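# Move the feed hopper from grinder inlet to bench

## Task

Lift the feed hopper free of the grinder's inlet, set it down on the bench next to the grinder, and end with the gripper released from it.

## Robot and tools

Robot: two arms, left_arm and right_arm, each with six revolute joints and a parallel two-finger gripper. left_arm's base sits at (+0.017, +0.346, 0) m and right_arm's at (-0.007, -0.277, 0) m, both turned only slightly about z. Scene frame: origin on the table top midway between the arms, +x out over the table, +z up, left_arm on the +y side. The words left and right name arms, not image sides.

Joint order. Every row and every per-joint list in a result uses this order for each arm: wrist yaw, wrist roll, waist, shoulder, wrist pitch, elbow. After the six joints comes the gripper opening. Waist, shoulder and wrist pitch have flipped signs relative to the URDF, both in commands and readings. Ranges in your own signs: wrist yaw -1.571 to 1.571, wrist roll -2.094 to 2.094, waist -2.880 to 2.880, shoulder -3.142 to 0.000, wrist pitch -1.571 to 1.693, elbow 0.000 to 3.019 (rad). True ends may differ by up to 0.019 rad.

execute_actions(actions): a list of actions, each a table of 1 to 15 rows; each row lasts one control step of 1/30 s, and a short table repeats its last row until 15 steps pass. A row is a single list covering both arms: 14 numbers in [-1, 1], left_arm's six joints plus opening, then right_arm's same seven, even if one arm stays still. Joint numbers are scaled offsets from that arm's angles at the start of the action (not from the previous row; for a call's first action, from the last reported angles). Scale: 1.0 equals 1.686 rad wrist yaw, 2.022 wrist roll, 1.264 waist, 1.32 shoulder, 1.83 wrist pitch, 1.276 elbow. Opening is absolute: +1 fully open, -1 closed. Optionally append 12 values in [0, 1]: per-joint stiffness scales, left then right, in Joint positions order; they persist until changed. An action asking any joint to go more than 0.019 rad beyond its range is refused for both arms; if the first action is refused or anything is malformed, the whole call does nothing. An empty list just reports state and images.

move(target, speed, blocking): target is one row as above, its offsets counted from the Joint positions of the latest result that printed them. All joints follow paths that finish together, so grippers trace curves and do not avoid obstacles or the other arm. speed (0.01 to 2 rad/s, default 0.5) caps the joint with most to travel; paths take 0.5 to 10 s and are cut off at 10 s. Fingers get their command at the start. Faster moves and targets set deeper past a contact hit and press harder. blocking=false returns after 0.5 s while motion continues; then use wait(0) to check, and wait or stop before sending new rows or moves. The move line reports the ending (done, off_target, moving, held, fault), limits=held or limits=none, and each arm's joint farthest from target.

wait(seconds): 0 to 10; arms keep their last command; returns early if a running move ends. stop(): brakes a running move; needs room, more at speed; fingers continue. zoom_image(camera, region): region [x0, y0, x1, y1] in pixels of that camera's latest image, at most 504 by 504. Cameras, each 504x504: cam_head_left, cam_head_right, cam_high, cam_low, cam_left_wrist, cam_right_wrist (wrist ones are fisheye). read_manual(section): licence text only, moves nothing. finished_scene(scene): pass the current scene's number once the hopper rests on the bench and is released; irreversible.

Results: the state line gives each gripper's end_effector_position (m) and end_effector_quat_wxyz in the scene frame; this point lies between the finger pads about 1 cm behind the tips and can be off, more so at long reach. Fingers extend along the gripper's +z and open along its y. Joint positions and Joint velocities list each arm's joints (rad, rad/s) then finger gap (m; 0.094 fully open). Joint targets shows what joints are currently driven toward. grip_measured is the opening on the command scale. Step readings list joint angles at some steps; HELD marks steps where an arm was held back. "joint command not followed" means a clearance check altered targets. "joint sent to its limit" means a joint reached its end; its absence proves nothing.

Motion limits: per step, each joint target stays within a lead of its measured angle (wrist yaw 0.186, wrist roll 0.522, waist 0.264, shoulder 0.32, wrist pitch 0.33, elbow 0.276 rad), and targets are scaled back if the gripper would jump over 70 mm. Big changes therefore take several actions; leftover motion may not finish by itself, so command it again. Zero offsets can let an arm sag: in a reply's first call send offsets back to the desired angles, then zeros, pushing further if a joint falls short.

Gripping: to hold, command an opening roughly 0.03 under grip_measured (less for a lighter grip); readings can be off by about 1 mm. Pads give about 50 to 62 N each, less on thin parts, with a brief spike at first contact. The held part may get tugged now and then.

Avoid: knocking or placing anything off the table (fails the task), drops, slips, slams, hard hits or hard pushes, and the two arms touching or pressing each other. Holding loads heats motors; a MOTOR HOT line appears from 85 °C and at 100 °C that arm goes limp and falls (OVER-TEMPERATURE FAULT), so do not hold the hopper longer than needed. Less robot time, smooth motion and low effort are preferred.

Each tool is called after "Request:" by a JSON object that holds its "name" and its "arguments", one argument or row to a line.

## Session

Request:
{"name": "execute_actions", "arguments": {
  "actions": []
}}

Scene clock: 0.00 s.
left_arm: end_effector_position=(+0.1592, +0.0129, +0.3582) grip_measured=+1.000 end_effector_quat_wxyz=(+0.314, -0.174, +0.670, -0.650) | right_arm: end_effector_position=(+0.6559, -0.4257, +0.3551) grip_measured=+1.000 end_effector_quat_wxyz=(+0.505, -0.577, +0.641, +0.011)
Joint names: [wrist yaw, wrist roll, waist, shoulder, wrist pitch, elbow]
Joint positions: left_arm=[-0.551 -1.35   1.481 -0.618 -0.201  0.466  0.094] | right_arm=[-0.939 -1.583  0.488 -1.833  1.031  1.889  0.094]
Joint velocities: left_arm=[ 0.007  0.022  0.015  0.015  0.012 -0.017  0.   ] | right_arm=[ 0.007 -0.007  0.024 -0.005 -0.017  0.007  0.   ]
Joint targets: left_arm=[-0.551 -1.350 1.481 -0.618 -0.206 0.497] | right_arm=[-0.939 -1.582 0.488 -1.820 1.027 1.923]
Joint stiffness scale: left_arm=[1. 1. 1. 1. 1. 1.] | right_arm=[1. 1. 1. 1. 1. 1.]

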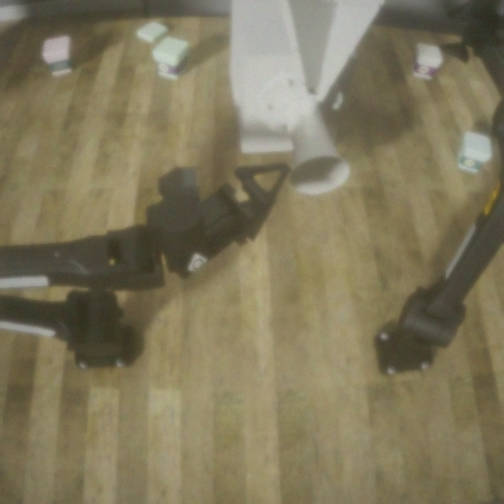

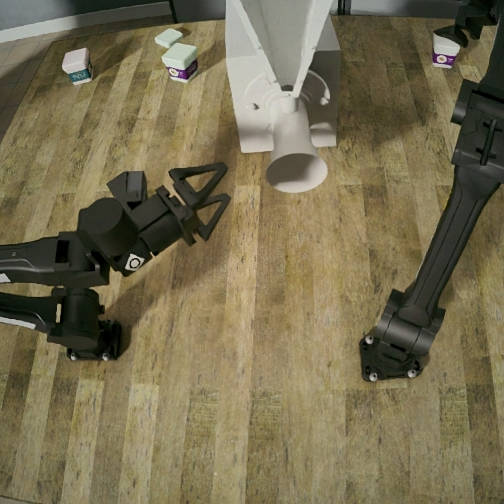

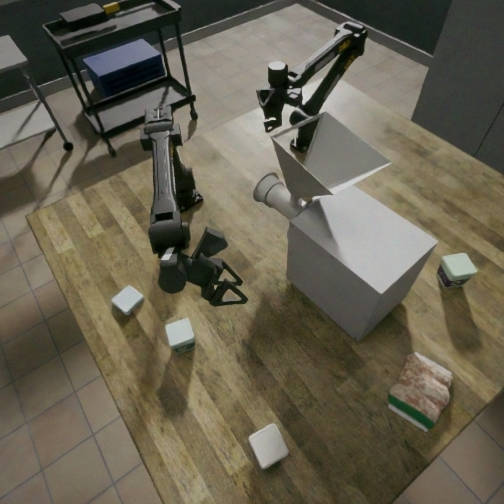

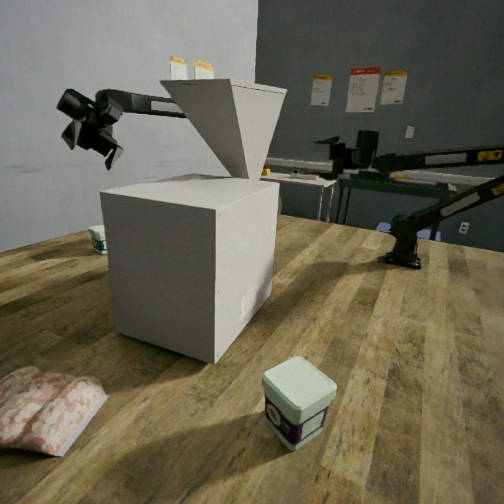

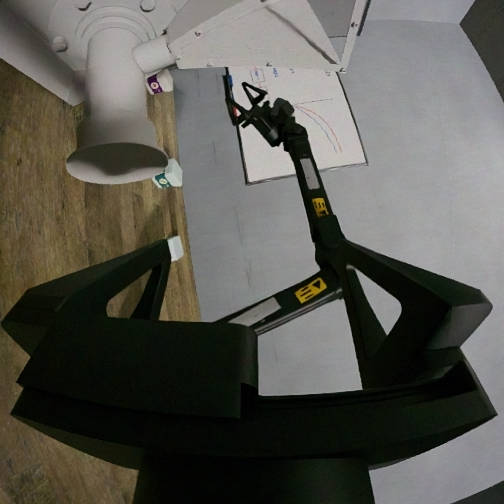

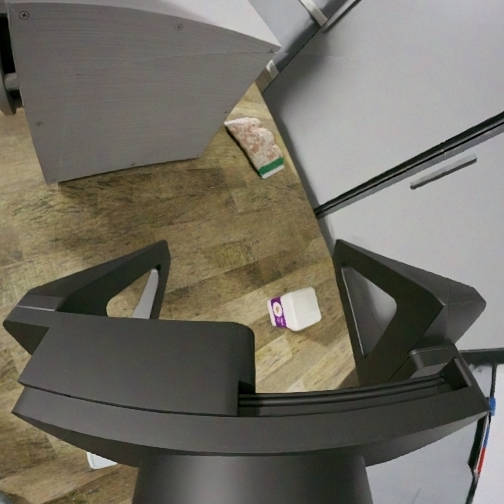

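Request:
{"name": "move", "arguments": {
  "target": [0.037,0.246,-0.42,-0.38,0.766,1.0,0.0,0.441,0.884,-0.267,0.287,0.28,0.236,0.0],
  "speed": 1.3
}}

Scene clock: 56.73 s.
left_arm: end_effector_position=(+0.3411, +0.0680, +0.5771) grip_measured=+0.002 end_effector_quat_wxyz=(+0.451, -0.096, +0.863, -0.207) | right_arm: end_effector_position=(+0.4938, -0.2914, +0.5789) grip_measured=+0.003 end_effector_quat_wxyz=(+0.352, +0.100, +0.924, +0.111)
Joint names: [wrist yaw, wrist roll, waist, shoulder, wrist pitch, elbow]
Joint positions: left_arm=[-0.49  -0.862  0.962 -1.109  1.188  1.683  0.047] | right_arm=[-0.199  0.197  0.158 -1.45   1.53   2.144  0.047]
Joint velocities: left_arm=[-0.022 -0.037  0.024 -0.005 -0.002  0.007 -0.001] | right_arm=[-0.022  0.007  0.024  0.005  0.002  0.007 -0.001]
Joint targets: left_arm=[-0.488 -0.853 0.951 -1.120 1.201 1.742] | right_arm=[-0.195 0.205 0.150 -1.454 1.544 2.191]
Joint stiffness scale: left_arm=[1. 1. 1. 1. 1. 1.] | right_arm=[1. 1. 1. 1. 1. 1.]
move: off_target (left_arm, right_arm); limits=none; left_arm: farthest joint: the elbow, 0.059 radians from its target (1.276 radians at the start); right_arm: farthest joint: the elbow, 0.046 radians from its target (0.301 radians at the start)

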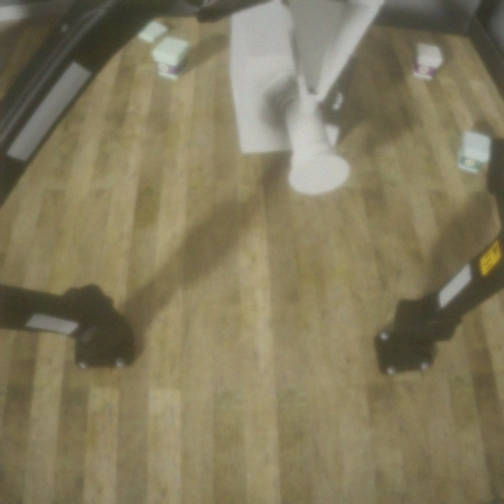

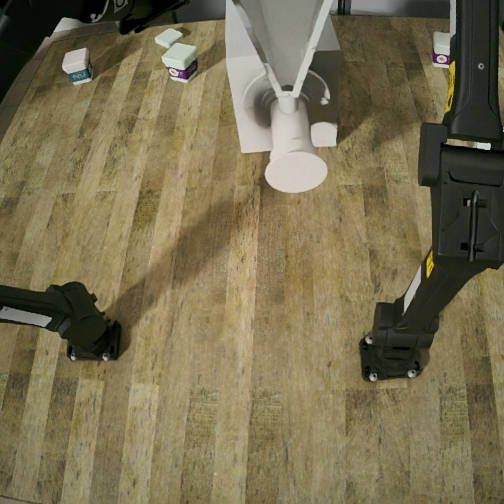

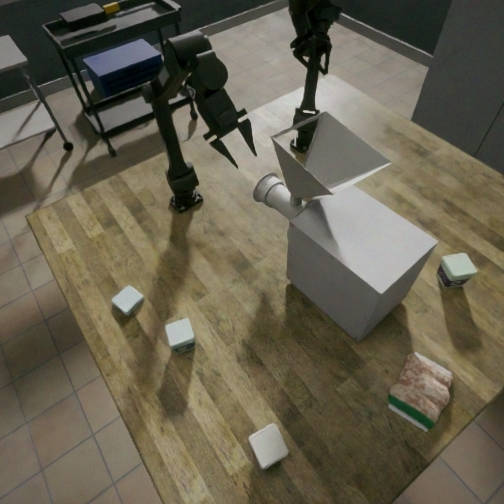

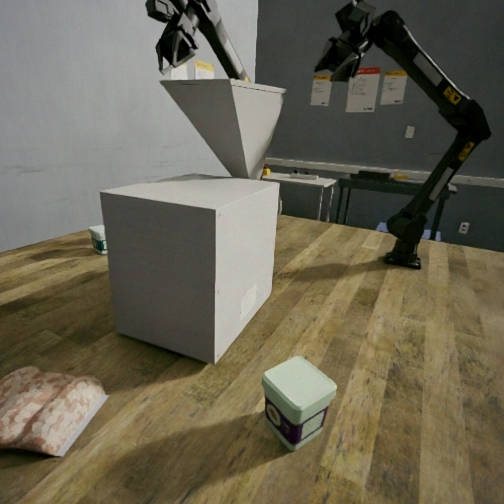

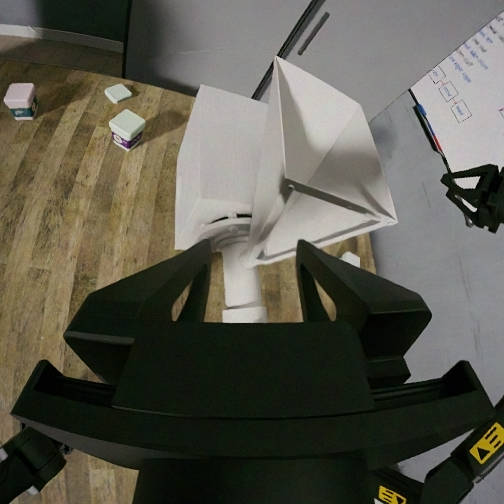

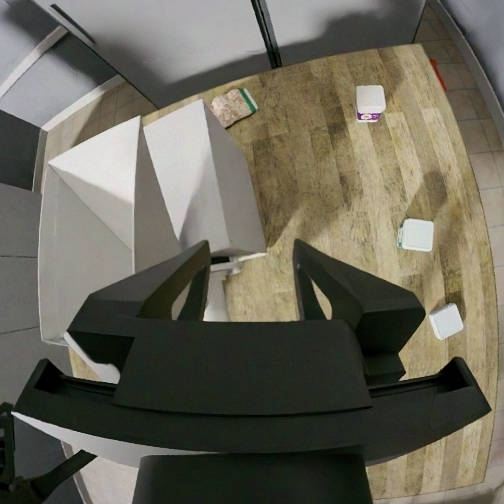

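Request:
{"name": "move", "arguments": {
  "target": [0.089,0.090,-0.123,-0.295,0.089,0.341,0.0,0.073,0.075,-0.219,0.022,-0.033,-0.055,0.0],
  "speed": 0.6
}}

Scene clock: 99.77 s.
left_arm: end_effector_position=(+0.4604, +0.0092, +0.5476) grip_measured=+0.002 end_effector_quat_wxyz=(+0.387, -0.037, +0.912, -0.131) | right_arm: end_effector_position=(+0.4929, -0.1715, +0.5526) grip_measured=+0.003 end_effector_quat_wxyz=(+0.323, +0.061, +0.936, +0.125)
Joint names: [wrist yaw, wrist roll, waist, shoulder, wrist pitch, elbow]
Joint positions: left_arm=[-0.342 -0.69   0.816 -1.497  1.339  2.052  0.047] | right_arm=[-0.08   0.341 -0.12  -1.448  1.496  2.078  0.047]
Joint velocities: left_arm=[ 0.037  0.022 -0.005  0.005 -0.022  0.002 -0.   ] | right_arm=[-0.022 -0.007 -0.005 -0.005  0.017 -0.002  0.   ]
Joint targets: left_arm=[-0.340 -0.680 0.807 -1.498 1.351 2.118] | right_arm=[-0.076 0.349 -0.119 -1.422 1.470 2.074]
Joint stiffness scale: left_arm=[1. 1. 1. 1. 1. 1.] | right_arm=[1. 1. 1. 1. 1. 1.]
move: off_target (left_arm, right_arm); limits=none; left_arm: farthest joint: the elbow, 0.066 radians from its target (0.435 radians at the start); right_arm: farthest joint: the shoulder, 0.027 radians from its target (0.029 radians at the start)

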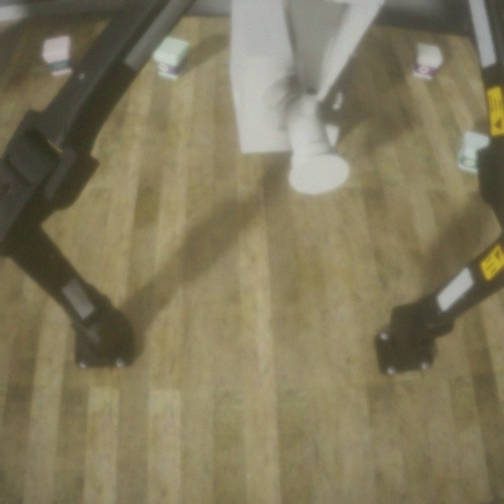

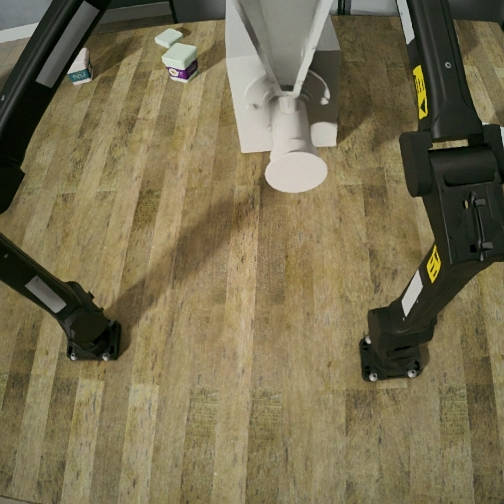

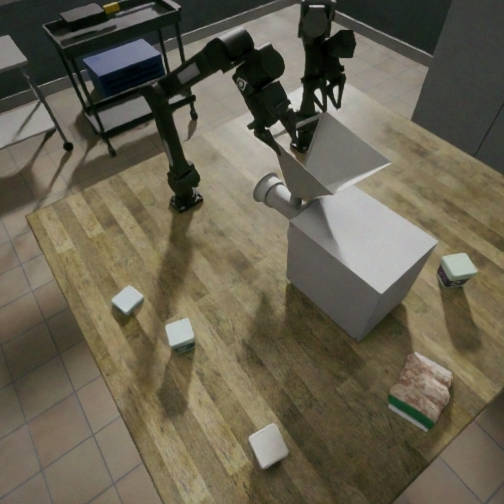

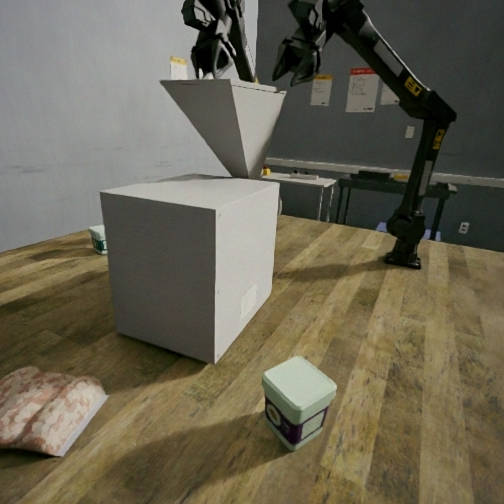

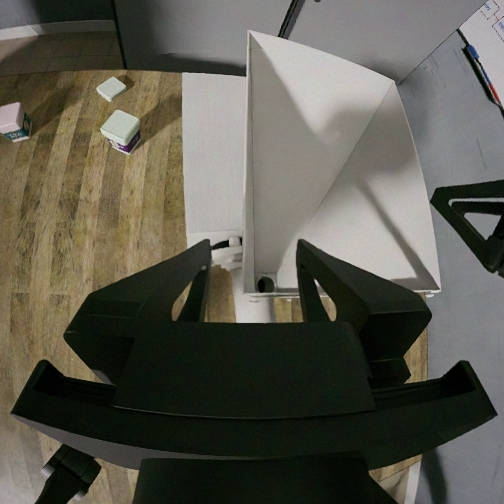

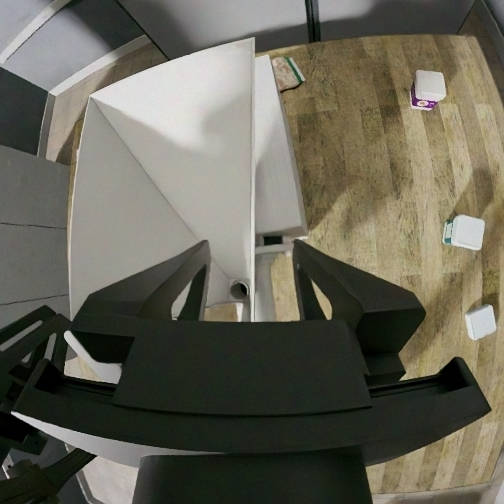

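Request:
{"name": "move", "arguments": {
  "target": [0.024,0.024,-0.048,-0.035,-0.087,-0.055,-0.5,0.009,0.011,-0.014,-0.019,-0.097,-0.099,-0.5],
  "speed": 0.35
}}

Scene clock: 116.00 s.
left_arm: end_effector_position=(+0.5049, -0.0005, +0.5157) grip_measured=-0.498 end_effector_quat_wxyz=(+0.394, -0.037, +0.907, -0.139) | right_arm: end_effector_position=(+0.5312, -0.1618, +0.5045) grip_measured=-0.497 end_effector_quat_wxyz=(+0.325, +0.066, +0.935, +0.124)
Joint names: [wrist yaw, wrist roll, waist, shoulder, wrist pitch, elbow]
Joint positions: left_arm=[-0.303 -0.652  0.766 -1.54   1.201  1.991  0.024] | right_arm=[-0.068  0.356 -0.128 -1.472  1.344  1.953  0.024]
Joint velocities: left_arm=[-0.007 -0.081  0.015  0.005  0.012 -0.002 -0.   ] | right_arm=[-0.007 -0.066  0.005  0.024  0.017  0.002 -0.   ]
Joint targets: left_arm=[-0.301 -0.642 0.756 -1.543 1.179 1.982] | right_arm=[-0.064 0.363 -0.137 -1.473 1.318 1.952]
Joint stiffness scale: left_arm=[1. 1. 1. 1. 1. 1.] | right_arm=[1. 1. 1. 1. 1. 1.]
move: off_target (left_arm, right_arm); limits=none; left_arm: farthest joint: the wrist pitch, 0.021 radians from its target (0.159 radians at the start); right_arm: farthest joint: the wrist pitch, 0.025 radians from its target (0.177 radians at the start)

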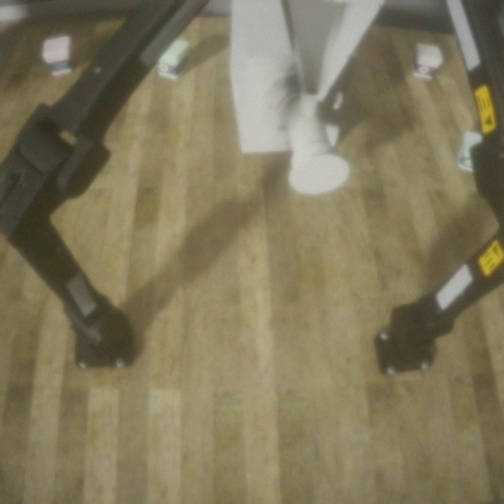

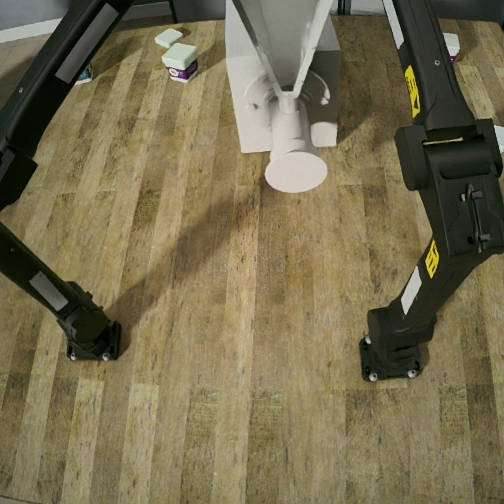

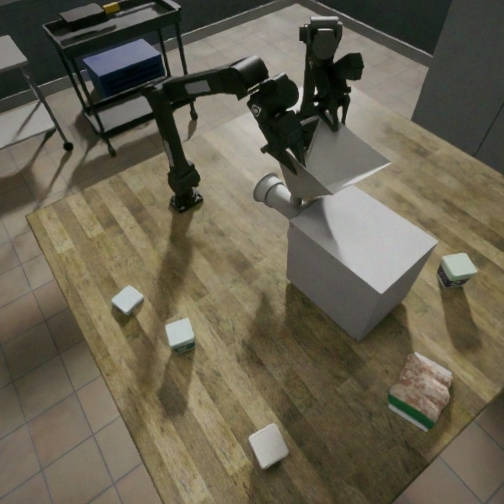

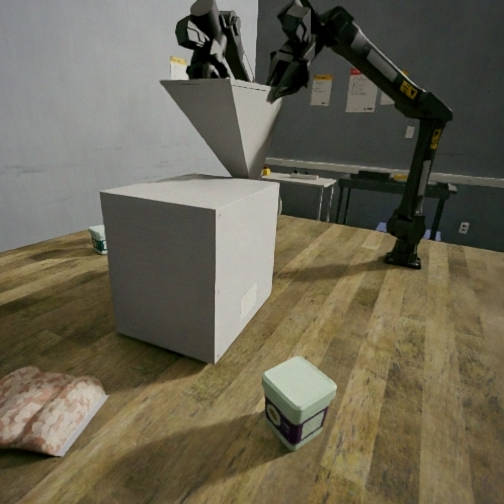

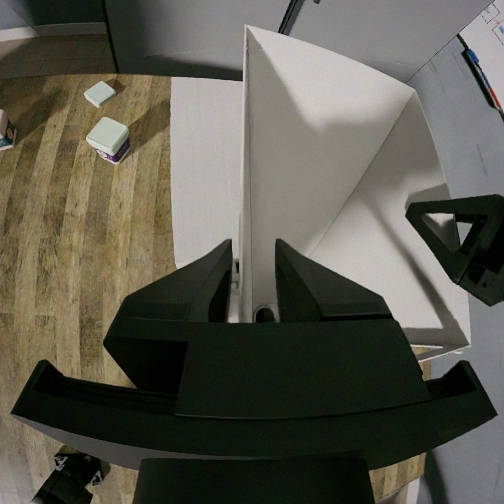

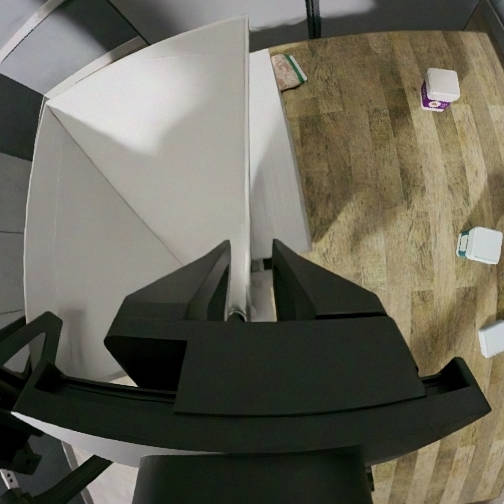

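Request:
{"name": "execute_actions", "arguments": {
  "actions": [
    [[0,0.004,-0.010,0,-0.011,-0.010,-0.6,0,0.003,-0.008,0,-0.013,0,-0.6],[0,0.004,-0.012,0,-0.011,-0.014,-0.65,0,0.003,-0.009,0,-0.013,0,-0.65],[0,0.004,-0.013,0,-0.011,-0.017,-0.7,0,0.003,-0.009,0,-0.013,0,-0.7],[0,0.004,-0.014,0,-0.011,-0.019,-0.7,0,0.003,-0.009,0,-0.013,0,-0.7],[0,0.004,-0.014,0,-0.011,-0.019,-0.75,0,0.003,-0.009,0,-0.013,0,-0.75],[0,0.004,-0.014,0,-0.011,-0.019,-0.8,0,0.003,-0.009,0,-0.013,0,-0.8],[0,0.004,-0.014,0,-0.011,-0.019,-0.84,0,0.003,-0.009,0,-0.013,0,-0.84],[0,0.004,-0.014,0,-0.011,-0.019,-0.88,0,0.003,-0.009,0,-0.013,0,-0.88],[0,0.004,-0.014,0,-0.011,-0.019,-0.91,0,0.003,-0.009,0,-0.013,0,-0.91],[0,0.004,-0.014,0,-0.011,-0.019,-0.94,0,0.003,-0.009,0,-0.013,0,-0.94],[0,0.004,-0.014,0,-0.011,-0.019,-0.97,0,0.003,-0.009,0,-0.013,0,-0.97],[0,0.004,-0.014,0,-0.011,-0.019,-1,0,0.003,-0.009,0,-0.013,0,-1]],
    [[0,0,0,0.006,-0.011,0.005,-1,0,0,0,0.006,-0.013,0.005,-1],[0,0,0,0.012,-0.012,0.011,-1,0,0,0,0.012,-0.014,0.011,-1],[0,0,0,0.018,-0.013,0.017,-1,0,0,0,0.018,-0.015,0.017,-1],[0,0,0,0.024,-0.014,0.023,-1,0,0,0,0.024,-0.016,0.023,-1],[0,0,0,0.030,-0.015,0.029,-1,0,0,0,0.030,-0.017,0.029,-1],[0,0,0,0.036,-0.016,0.035,-1,0,0,0,0.036,-0.018,0.035,-1],[0,0,0,0.042,-0.017,0.040,-1,0,0,0,0.042,-0.019,0.040,-1],[0,0,0,0.048,-0.018,0.044,-1,0,0,0,0.048,-0.020,0.044,-1],[0,0,0,0.053,-0.019,0.047,-1,0,0,0,0.053,-0.020,0.047,-1],[0,0,0,0.057,-0.020,0.050,-1,0,0,0,0.057,-0.020,0.050,-1],[0,0,0,0.060,-0.020,0.050,-1,0,0,0,0.060,-0.020,0.050,-1]]
  ]
}}

Scene clock: 144.33 s.
left_arm: end_effector_position=(+0.5058, +0.0037, +0.5153) grip_measured=-0.973 end_effector_quat_wxyz=(+0.392, -0.044, +0.908, -0.143) | right_arm: end_effector_position=(+0.5301, -0.1612, +0.5069) grip_measured=-0.969 end_effector_quat_wxyz=(+0.326, +0.076, +0.933, +0.131)
Joint names: [wrist yaw, wrist roll, waist, shoulder, wrist pitch, elbow]
Joint positions: left_arm=[-0.294 -0.662  0.758 -1.533  1.198  1.984  0.001] | right_arm=[-0.072  0.38  -0.128 -1.468  1.341  1.953  0.001]
Joint velocities: left_arm=[ 0.022  0.037 -0.005  0.005  0.007  0.012 -0.   ] | right_arm=[ 0.037  0.022 -0.005  0.024 -0.002 -0.007  0.   ]
Joint targets: left_arm=[-0.299 -0.658 0.758 -1.469 1.166 2.040] | right_arm=[-0.071 0.375 -0.129 -1.399 1.309 2.012]
Joint stiffness scale: left_arm=[1. 1. 1. 1. 1. 1.] | right_arm=[1. 1. 1. 1. 1. 1.]
Step readings (joint positions; steps 1 to 15: 1st action; 16 to 30: 2nd action):
0: left_arm=[-0.303 -0.651 0.766 -1.540 1.201 1.991] | right_arm=[-0.068 0.356 -0.128 -1.472 1.344 1.953]
1: left_arm=[-0.303 -0.651 0.766 -1.540 1.201 1.991] | right_arm=[-0.068 0.356 -0.128 -1.472 1.344 1.953]
2: left_arm=[-0.303 -0.651 0.766 -1.540 1.201 1.991] | right_arm=[-0.068 0.356 -0.128 -1.472 1.344 1.953]
4: left_arm=[-0.303 -0.651 0.766 -1.540 1.201 1.989] | right_arm=[-0.068 0.356 -0.128 -1.472 1.344 1.953]
8: left_arm=[-0.304 -0.652 0.762 -1.540 1.199 1.984] | right_arm=[-0.068 0.356 -0.128 -1.472 1.344 1.953]
15: left_arm=[-0.299 -0.658 0.758 -1.539 1.198 1.984] | right_arm=[-0.070 0.375 -0.128 -1.472 1.343 1.953]
16: left_arm=[-0.298 -0.659 0.758 -1.539 1.198 1.984] | right_arm=[-0.071 0.378 -0.128 -1.472 1.343 1.953]
17: left_arm=[-0.298 -0.660 0.758 -1.538 1.198 1.984] | right_arm=[-0.071 0.380 -0.128 -1.472 1.343 1.953]
19: left_arm=[-0.298 -0.661 0.758 -1.537 1.198 1.984] | right_arm=[-0.072 0.380 -0.128 -1.472 1.342 1.953]
23: left_arm=[-0.296 -0.662 0.758 -1.535 1.198 1.984] | right_arm=[-0.072 0.380 -0.128 -1.470 1.341 1.953]
30: Joint positions above

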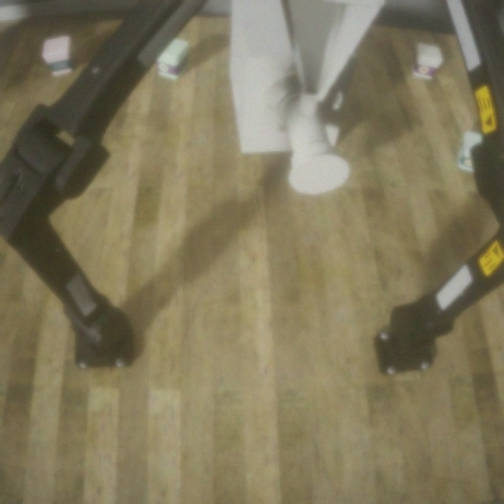

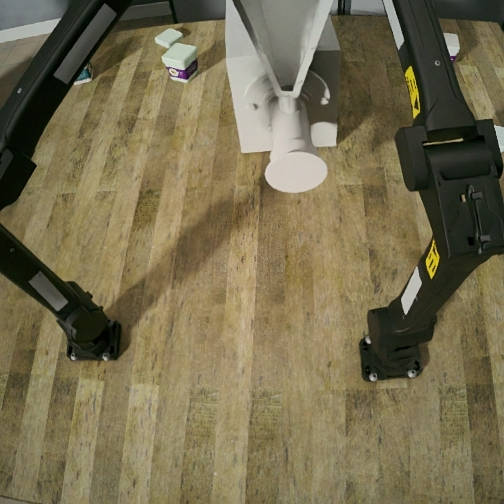

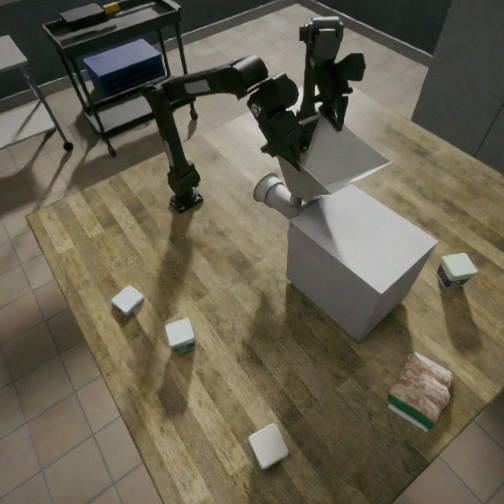

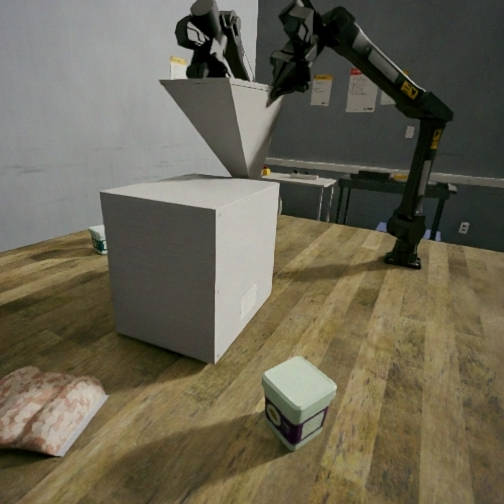

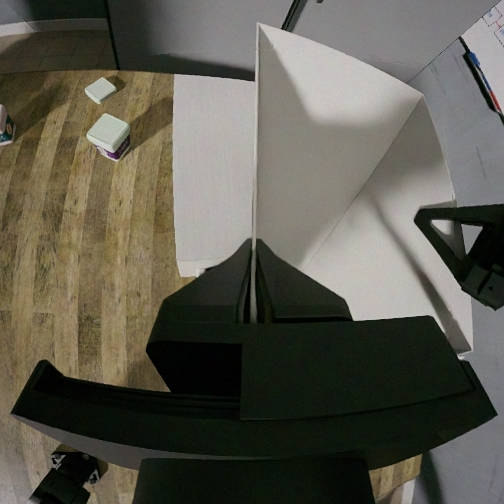

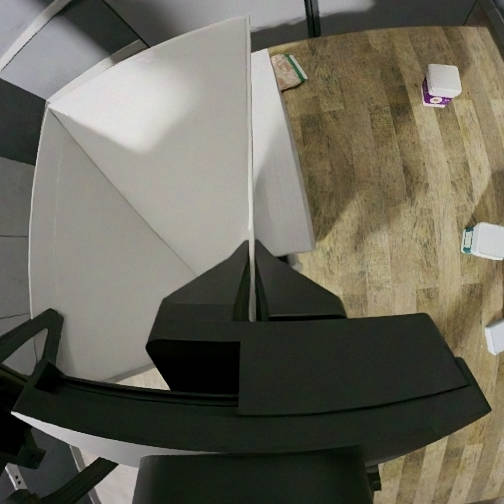

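Request:
{"name": "execute_actions", "arguments": {
  "actions": [
    [[0,0,0,0.055,-0.015,0.040,-1,0,0,0,0.057,-0.015,0.040,-1],[0,0,0,0.062,-0.012,0.035,-1,0,0,0,0.064,-0.012,0.035,-1],[0,0,0,0.066,-0.010,0.033,-1,0,0,0,0.068,-0.010,0.033,-1],[0,0,0,0.066,-0.010,0.033,-1,0,0,0,0.068,-0.010,0.033,-1],[0,0,0,0.066,-0.010,0.033,-1,0,0,0,0.068,-0.010,0.033,-1],[0,0,0,0.066,-0.010,0.033,-1,0,0,0,0.068,-0.010,0.033,-1],[0,0,0,0.066,-0.010,0.033,-1,0,0,0,0.068,-0.010,0.033,-1],[0,0,0,0.058,-0.009,0.048,-1,0,0,0,0.060,-0.009,0.048,-1],[0,0,0,0.050,-0.008,0.063,-1,0,0,0,0.051,-0.008,0.063,-1],[0,0,0,0.042,-0.007,0.077,-1,0,0,0,0.042,-0.007,0.077,-1],[0,0,0,0.035,-0.006,0.088,-1,0,0,0,0.035,-0.006,0.088,-1],[0,0,0,0.031,-0.005,0.093,-1,0,0,0,0.031,-0.005,0.093,-1],[0,0,0,0.030,-0.004,0.096,-1,0,0,0,0.030,-0.004,0.096,-1],[0,0,0,0.029,-0.003,0.099,-1,0,0,0,0.029,-0.003,0.099,-1],[0,0,0,0.028,-0.002,0.102,-1,0,0,0,0.028,-0.002,0.102,-1]],
    [[0,0,0,0.026,-0.003,0.093,-1,0,0,0,0.026,-0.003,0.093,-1],[0,0,0,0.026,-0.002,0.096,-1,0,0,0,0.026,-0.002,0.096,-1],[0,0,0,0.025,-0.001,0.099,-1,0,0,0,0.025,-0.001,0.099,-1],[0,0,0,0.024,0.001,0.102,-1,0,0,0,0.024,0.001,0.102,-1],[0,0,0,0.023,0.002,0.105,-1,0,0,0,0.023,0.002,0.105,-1],[0,0,0,0.022,0.004,0.108,-1,0,0,0,0.022,0.004,0.108,-1],[0,0,0,0.021,0.005,0.111,-1,0,0,0,0.022,0.005,0.111,-1],[0,0,0,0.021,0.007,0.114,-1,0,0,0,0.021,0.007,0.114,-1],[0,0,0,0.020,0.008,0.117,-1,0,0,0,0.020,0.008,0.117,-1],[0,0,0,0.019,0.010,0.120,-1,0,0,0,0.020,0.010,0.120,-1],[0,0,0,0.018,0.011,0.123,-1,0,0,0,0.019,0.011,0.123,-1],[0,0,0,0.017,0.013,0.126,-1,0,0,0,0.018,0.013,0.126,-1],[0,0,0,0.017,0.014,0.129,-1,0,0,0,0.017,0.014,0.129,-1],[0,0,0,0.016,0.015,0.132,-1,0,0,0,0.017,0.015,0.132,-1],[0,0,0,0.015,0.016,0.135,-1,0,0,0,0.016,0.016,0.135,-1]]
  ]
}}

Scene clock: 160.13 s.
left_arm: end_effector_position=(+0.5016, +0.0044, +0.5318) grip_measured=-0.975 end_effector_quat_wxyz=(+0.396, -0.043, +0.904, -0.154) | right_arm: end_effector_position=(+0.5255, -0.1612, +0.5246) grip_measured=-0.969 end_effector_quat_wxyz=(+0.334, +0.074, +0.930, +0.134)
Joint names: [wrist yaw, wrist roll, waist, shoulder, wrist pitch, elbow]
Joint positions: left_arm=[-0.282 -0.661  0.758 -1.532  1.218  2.022  0.001] | right_arm=[-0.076  0.379 -0.129 -1.469  1.367  1.999  0.001]
Joint velocities: left_arm=[ 0.022 -0.037 -0.005 -0.015  0.076  0.12   0.   ] | right_arm=[ 0.022 -0.037  0.005 -0.024  0.066  0.125 -0.   ]
Joint targets: left_arm=[-0.285 -0.661 0.758 -1.509 1.226 2.141] | right_arm=[-0.075 0.379 -0.129 -1.442 1.370 2.118]
Joint stiffness scale: left_arm=[1. 1. 1. 1. 1. 1.] | right_arm=[1. 1. 1. 1. 1. 1.]
Step readings (joint positions; steps 1 to 15: 1st action; 16 to 30: 2nd action):
0: left_arm=[-0.294 -0.662 0.758 -1.533 1.198 1.984] | right_arm=[-0.072 0.380 -0.128 -1.468 1.341 1.953]
1: left_arm=[-0.293 -0.662 0.758 -1.533 1.198 1.984] | right_arm=[-0.072 0.381 -0.128 -1.468 1.341 1.953]
2: left_arm=[-0.292 -0.662 0.758 -1.532 1.198 1.984] | right_arm=[-0.073 0.381 -0.128 -1.467 1.341 1.953]
4: left_arm=[-0.290 -0.662 0.758 -1.530 1.198 1.984] | right_arm=[-0.073 0.381 -0.128 -1.464 1.341 1.953]
8: left_arm=[-0.285 -0.662 0.758 -1.525 1.198 1.984] | right_arm=[-0.075 0.381 -0.129 -1.457 1.341 1.953]
15: left_arm=[-0.285 -0.661 0.758 -1.525 1.198 1.986] | right_arm=[-0.075 0.379 -0.129 -1.460 1.341 1.959]
16: left_arm=[-0.285 -0.661 0.758 -1.525 1.198 1.987] | right_arm=[-0.076 0.379 -0.129 -1.461 1.341 1.960]
17: left_arm=[-0.284 -0.661 0.758 -1.525 1.198 1.987] | right_arm=[-0.076 0.379 -0.129 -1.461 1.341 1.960]
19: left_arm=[-0.284 -0.661 0.758 -1.525 1.198 1.988] | right_arm=[-0.076 0.379 -0.129 -1.461 1.343 1.962]
23: left_arm=[-0.284 -0.661 0.758 -1.526 1.202 1.994] | right_arm=[-0.076 0.379 -0.129 -1.463 1.350 1.971]
30: Joint positions above

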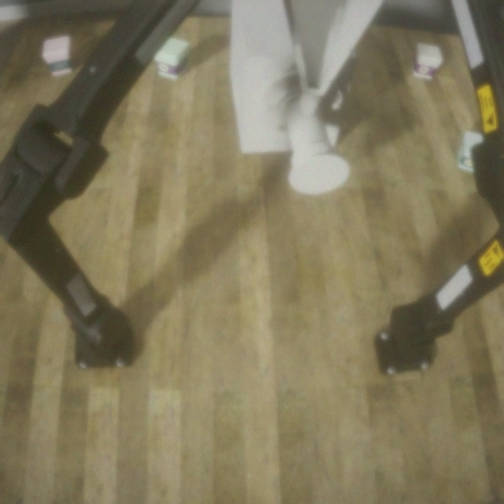

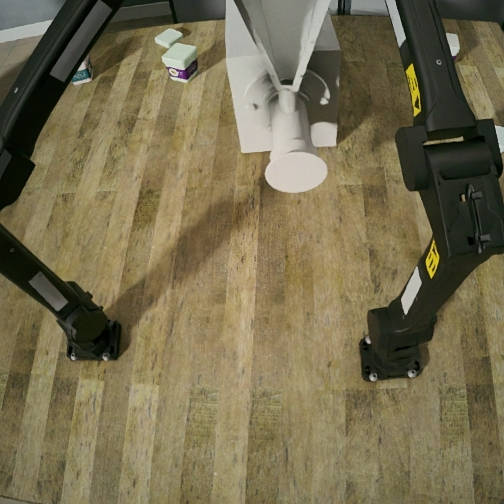

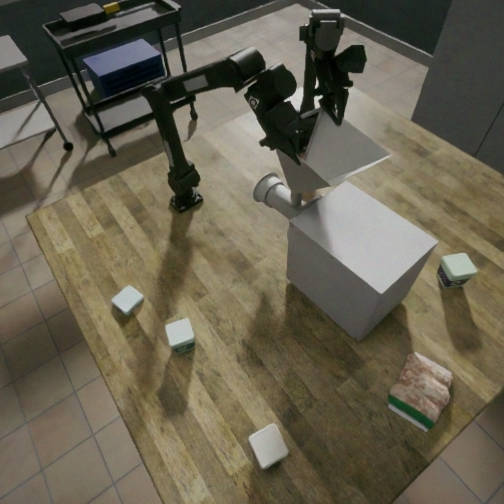

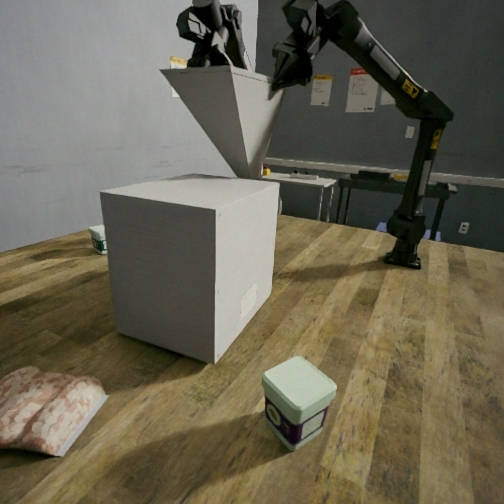

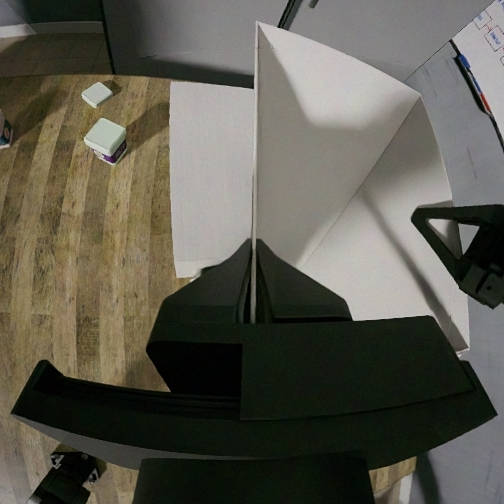

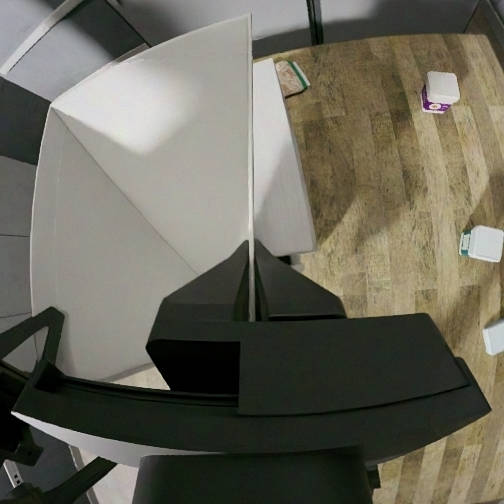

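Request:
{"name": "execute_actions", "arguments": {
  "actions": [
    [[0,0,0,0.017,0.006,0.104,-1,0,0,0,0.019,0.005,0.104,-1],[0,0,0,0.016,0.008,0.108,-1,0,0,0,0.018,0.007,0.108,-1],[0,0,0,0.014,0.010,0.112,-1,0,0,0,0.016,0.009,0.112,-1],[0,0,0,0.013,0.012,0.116,-1,0,0,0,0.015,0.011,0.116,-1],[0,0,0,0.012,0.014,0.120,-1,0,0,0,0.014,0.013,0.120,-1],[0,0,0,0.011,0.015,0.124,-1,0,0,0,0.013,0.014,0.124,-1],[0,0,0,0.009,0.017,0.128,-1,0,0,0,0.011,0.016,0.128,-1],[0,0,0,0.008,0.019,0.132,-1,0,0,0,0.010,0.018,0.132,-1],[0,0,0,0.007,0.021,0.136,-1,0,0,0,0.009,0.020,0.136,-1],[0,0,0,0.006,0.023,0.140,-1,0,0,0,0.008,0.022,0.140,-1],[0,0,0,0.004,0.024,0.144,-1,0,0,0,0.006,0.023,0.144,-1],[0,0,0,0.003,0.026,0.148,-1,0,0,0,0.005,0.025,0.148,-1],[0,0,0,0.002,0.028,0.152,-1,0,0,0,0.004,0.027,0.152,-1],[0,0,0,0.001,0.030,0.156,-1,0,0,0,0.003,0.029,0.156,-1],[0,0,0,0.0,0.032,0.160,-1,0,0,0,0.002,0.031,0.160,-1]],
    [[0,0,0,0.017,0.006,0.102,-1,0,0,0,0.019,0.005,0.102,-1],[0,0,0,0.016,0.008,0.106,-1,0,0,0,0.018,0.007,0.106,-1],[0,0,0,0.014,0.010,0.110,-1,0,0,0,0.016,0.009,0.110,-1],[0,0,0,0.013,0.012,0.114,-1,0,0,0,0.015,0.011,0.114,-1],[0,0,0,0.012,0.014,0.118,-1,0,0,0,0.014,0.013,0.118,-1],[0,0,0,0.010,0.015,0.122,-1,0,0,0,0.012,0.014,0.122,-1],[0,0,0,0.009,0.017,0.126,-1,0,0,0,0.011,0.016,0.126,-1],[0,0,0,0.008,0.019,0.130,-1,0,0,0,0.010,0.018,0.130,-1],[0,0,0,0.006,0.021,0.134,-1,0,0,0,0.008,0.020,0.134,-1],[0,0,0,0.005,0.023,0.138,-1,0,0,0,0.007,0.022,0.138,-1],[0,0,0,0.004,0.024,0.142,-1,0,0,0,0.006,0.023,0.142,-1],[0,0,0,0.002,0.026,0.146,-1,0,0,0,0.004,0.025,0.146,-1],[0,0,0,0.001,0.028,0.150,-1,0,0,0,0.003,0.027,0.150,-1],[0,0,0,0.0,0.030,0.154,-1,0,0,0,0.002,0.029,0.154,-1],[0,0,0,-0.002,0.032,0.158,-1,0,0,0,0.0,0.031,0.158,-1]],
    [[0,0,0,0.017,0.006,0.102,-1,0,0,0,0.019,0.005,0.102,-1],[0,0,0,0.016,0.008,0.106,-1,0,0,0,0.018,0.007,0.106,-1],[0,0,0,0.014,0.010,0.110,-1,0,0,0,0.016,0.009,0.110,-1],[0,0,0,0.013,0.012,0.114,-1,0,0,0,0.015,0.011,0.114,-1],[0,0,0,0.012,0.014,0.118,-1,0,0,0,0.014,0.013,0.118,-1],[0,0,0,0.010,0.015,0.122,-1,0,0,0,0.012,0.014,0.122,-1],[0,0,0,0.009,0.017,0.126,-1,0,0,0,0.011,0.016,0.126,-1],[0,0,0,0.008,0.019,0.130,-1,0,0,0,0.010,0.018,0.130,-1],[0,0,0,0.006,0.021,0.134,-1,0,0,0,0.008,0.020,0.134,-1],[0,0,0,0.005,0.023,0.138,-1,0,0,0,0.007,0.022,0.138,-1],[0,0,0,0.004,0.024,0.142,-1,0,0,0,0.006,0.023,0.142,-1],[0,0,0,0.002,0.026,0.146,-1,0,0,0,0.004,0.025,0.146,-1],[0,0,0,0.001,0.028,0.150,-1,0,0,0,0.003,0.027,0.150,-1],[0,0,0,0.0,0.030,0.154,-1,0,0,0,0.002,0.029,0.154,-1],[0,0,0,-0.002,0.032,0.158,-1,0,0,0,0.0,0.031,0.158,-1]]
  ]
}}

Scene clock: 181.57 s.
left_arm: end_effector_position=(+0.4931, +0.0067, +0.5890) grip_measured=-0.975 end_effector_quat_wxyz=(+0.397, -0.038, +0.901, -0.168) | right_arm: end_effector_position=(+0.5142, -0.1604, +0.5823) grip_measured=-0.969 end_effector_quat_wxyz=(+0.341, +0.071, +0.927, +0.138)
Joint names: [wrist yaw, wrist roll, waist, shoulder, wrist pitch, elbow]
Joint positions: left_arm=[-0.259 -0.658  0.758 -1.602  1.381  2.276  0.001] | right_arm=[-0.077  0.378 -0.134 -1.541  1.537  2.258  0.001]
Joint velocities: left_arm=[ 0.081 -0.051  0.005 -0.063  0.09   0.144 -0.   ] | right_arm=[ 0.022  0.007  0.005 -0.054  0.11   0.164  0.001]
Joint targets: left_arm=[-0.268 -0.659 0.758 -1.581 1.384 2.391] | right_arm=[-0.077 0.378 -0.130 -1.516 1.537 2.370]
Joint stiffness scale: left_arm=[1. 1. 1. 1. 1. 1.] | right_arm=[1. 1. 1. 1. 1. 1.]
Step readings (joint positions; steps 1 to 15: 1st action; 16 to 30: 2nd action; 31 to 45: 3rd action):
0: left_arm=[-0.280 -0.661 0.758 -1.533 1.223 2.032] | right_arm=[-0.076 0.378 -0.129 -1.470 1.373 2.009]
1: left_arm=[-0.279 -0.661 0.758 -1.533 1.224 2.034] | right_arm=[-0.076 0.378 -0.129 -1.470 1.375 2.011]
2: left_arm=[-0.278 -0.661 0.758 -1.535 1.227 2.037] | right_arm=[-0.076 0.378 -0.129 -1.471 1.378 2.014]
4: left_arm=[-0.278 -0.661 0.758 -1.538 1.233 2.046] | right_arm=[-0.076 0.378 -0.129 -1.476 1.384 2.024]
8: left_arm=[-0.278 -0.661 0.758 -1.545 1.246 2.066] | right_arm=[-0.076 0.378 -0.129 -1.482 1.398 2.045]
15: left_arm=[-0.277 -0.661 0.758 -1.555 1.270 2.106] | right_arm=[-0.076 0.378 -0.129 -1.492 1.422 2.084]
16: left_arm=[-0.275 -0.661 0.758 -1.557 1.274 2.111] | right_arm=[-0.076 0.378 -0.129 -1.494 1.426 2.090]
17: left_arm=[-0.274 -0.661 0.758 -1.558 1.277 2.117] | right_arm=[-0.076 0.378 -0.129 -1.495 1.430 2.097]
19: left_arm=[-0.273 -0.660 0.758 -1.562 1.284 2.130] | right_arm=[-0.076 0.378 -0.129 -1.499 1.438 2.110]
23: left_arm=[-0.272 -0.660 0.758 -1.568 1.298 2.154] | right_arm=[-0.076 0.378 -0.129 -1.505 1.452 2.133]
30: left_arm=[-0.269 -0.659 0.758 -1.578 1.325 2.190] | right_arm=[-0.077 0.378 -0.130 -1.516 1.480 2.169]
31: left_arm=[-0.266 -0.659 0.758 -1.580 1.330 2.195] | right_arm=[-0.077 0.378 -0.131 -1.518 1.486 2.175]
32: left_arm=[-0.264 -0.659 0.758 -1.582 1.335 2.201] | right_arm=[-0.077 0.378 -0.131 -1.521 1.491 2.182]
34: left_arm=[-0.262 -0.659 0.758 -1.585 1.344 2.214] | right_arm=[-0.077 0.378 -0.131 -1.524 1.502 2.195]
38: left_arm=[-0.260 -0.659 0.758 -1.592 1.358 2.238] | right_arm=[-0.077 0.378 -0.131 -1.530 1.515 2.219]
45: Joint positions above

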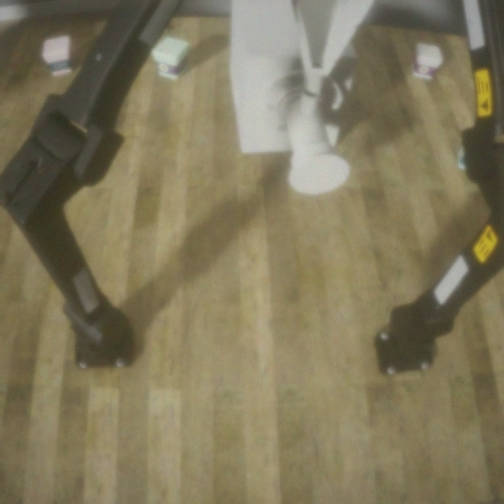

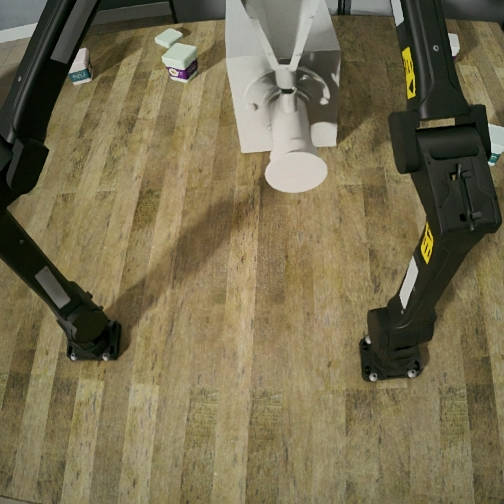

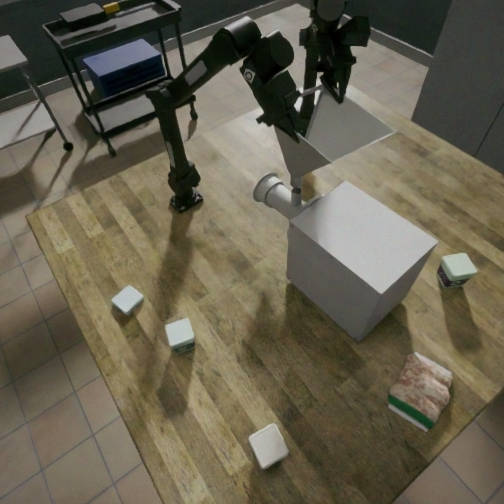

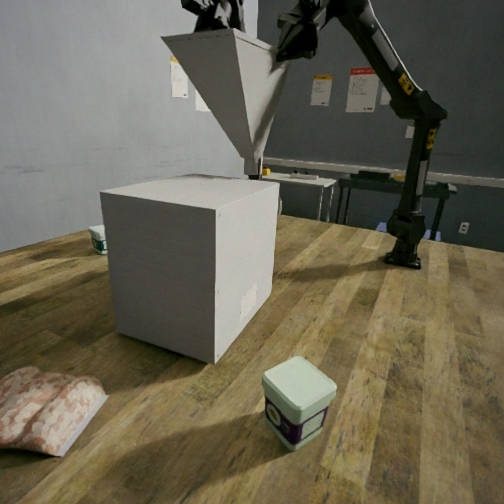

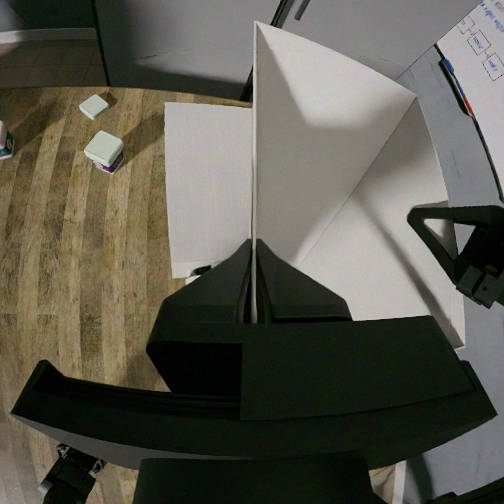

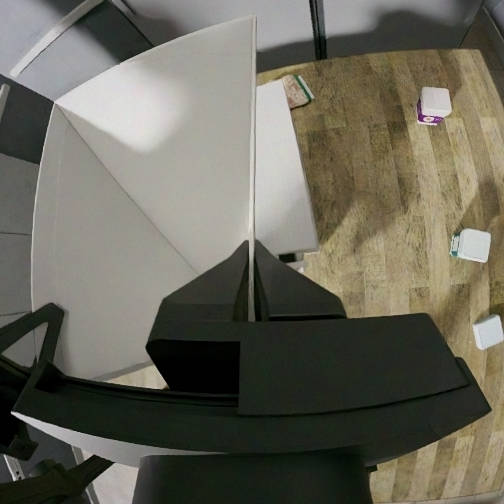

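Request:
{"name": "execute_actions", "arguments": {
  "actions": []
}}

Request:
{"name": "zoom_image", "arguments": {
  "camera": "cam_high",
  "region": [240, 140, 350, 230]
}}

Scene clock: 183.13 s.
left_arm: end_effector_position=(+0.4932, +0.0066, +0.5894) grip_measured=-0.975 end_effector_quat_wxyz=(+0.396, -0.038, +0.902, -0.167) | right_arm: end_effector_position=(+0.5143, -0.1601, +0.5826) grip_measured=-0.969 end_effector_quat_wxyz=(+0.339, +0.071, +0.928, +0.138)
Joint names: [wrist yaw, wrist roll, waist, shoulder, wrist pitch, elbow]
Joint positions: left_arm=[-0.259 -0.658  0.758 -1.607  1.389  2.285  0.001] | right_arm=[-0.078  0.379 -0.134 -1.546  1.545  2.267  0.001]
Joint velocities: left_arm=[-0.037 -0.081 -0.015  0.005  0.012 -0.012 -0.001] | right_arm=[-0.037 -0.037  0.005 -0.005  0.007 -0.007  0.   ]
Joint targets: left_arm=[-0.268 -0.659 0.757 -1.581 1.384 2.391] | right_arm=[-0.077 0.378 -0.131 -1.516 1.537 2.370]
Joint stiffness scale: left_arm=[1. 1. 1. 1. 1. 1.] | right_arm=[1. 1. 1. 1. 1. 1.]

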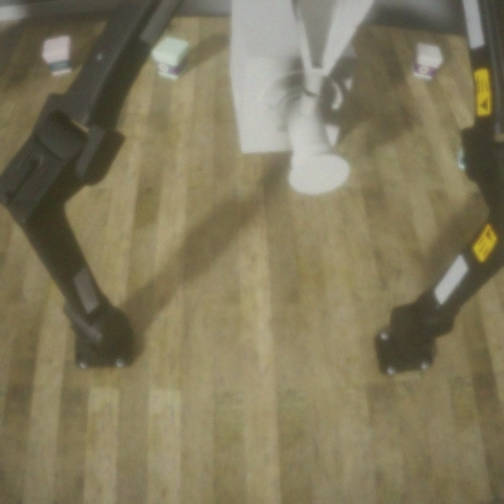

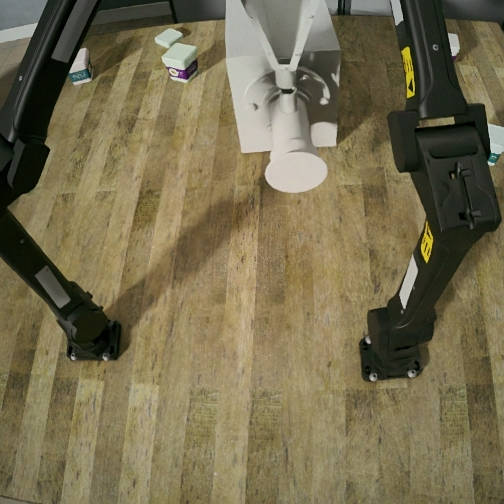

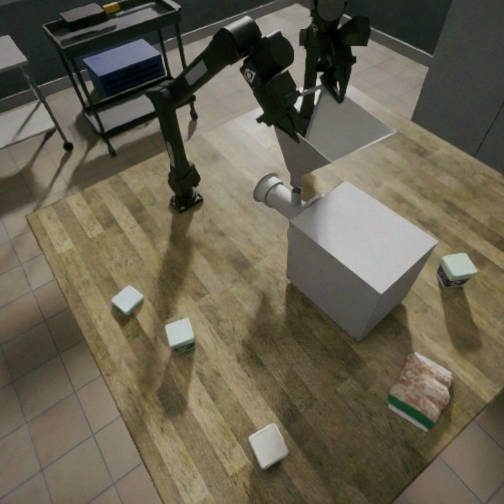

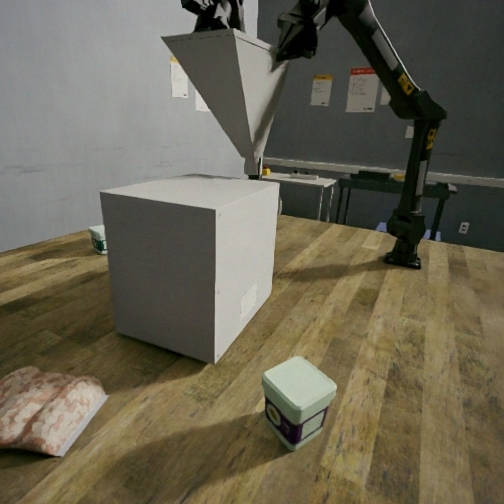

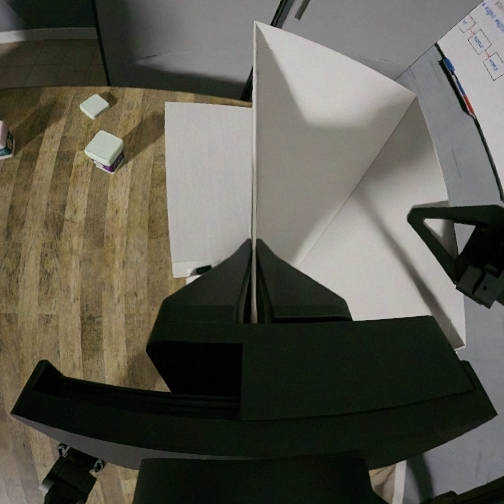

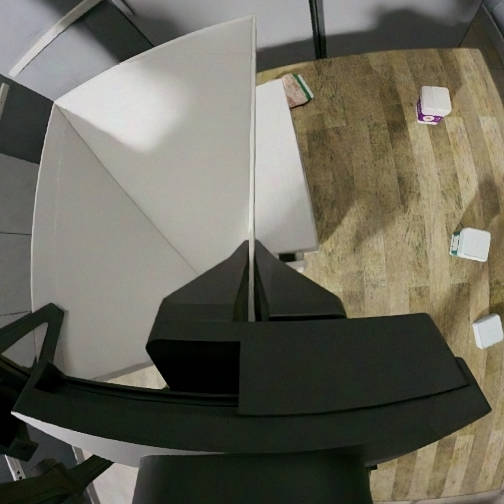

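Region (240, 140, 350, 230) of cam_high's 504x504 image, scaled by 4.582, with more detail than that image has; it fills the top 412 rows of this view, and the rest is white.

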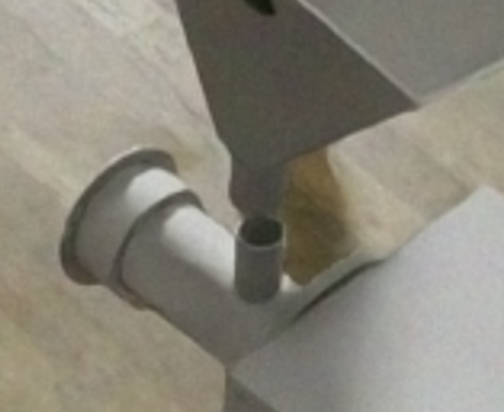

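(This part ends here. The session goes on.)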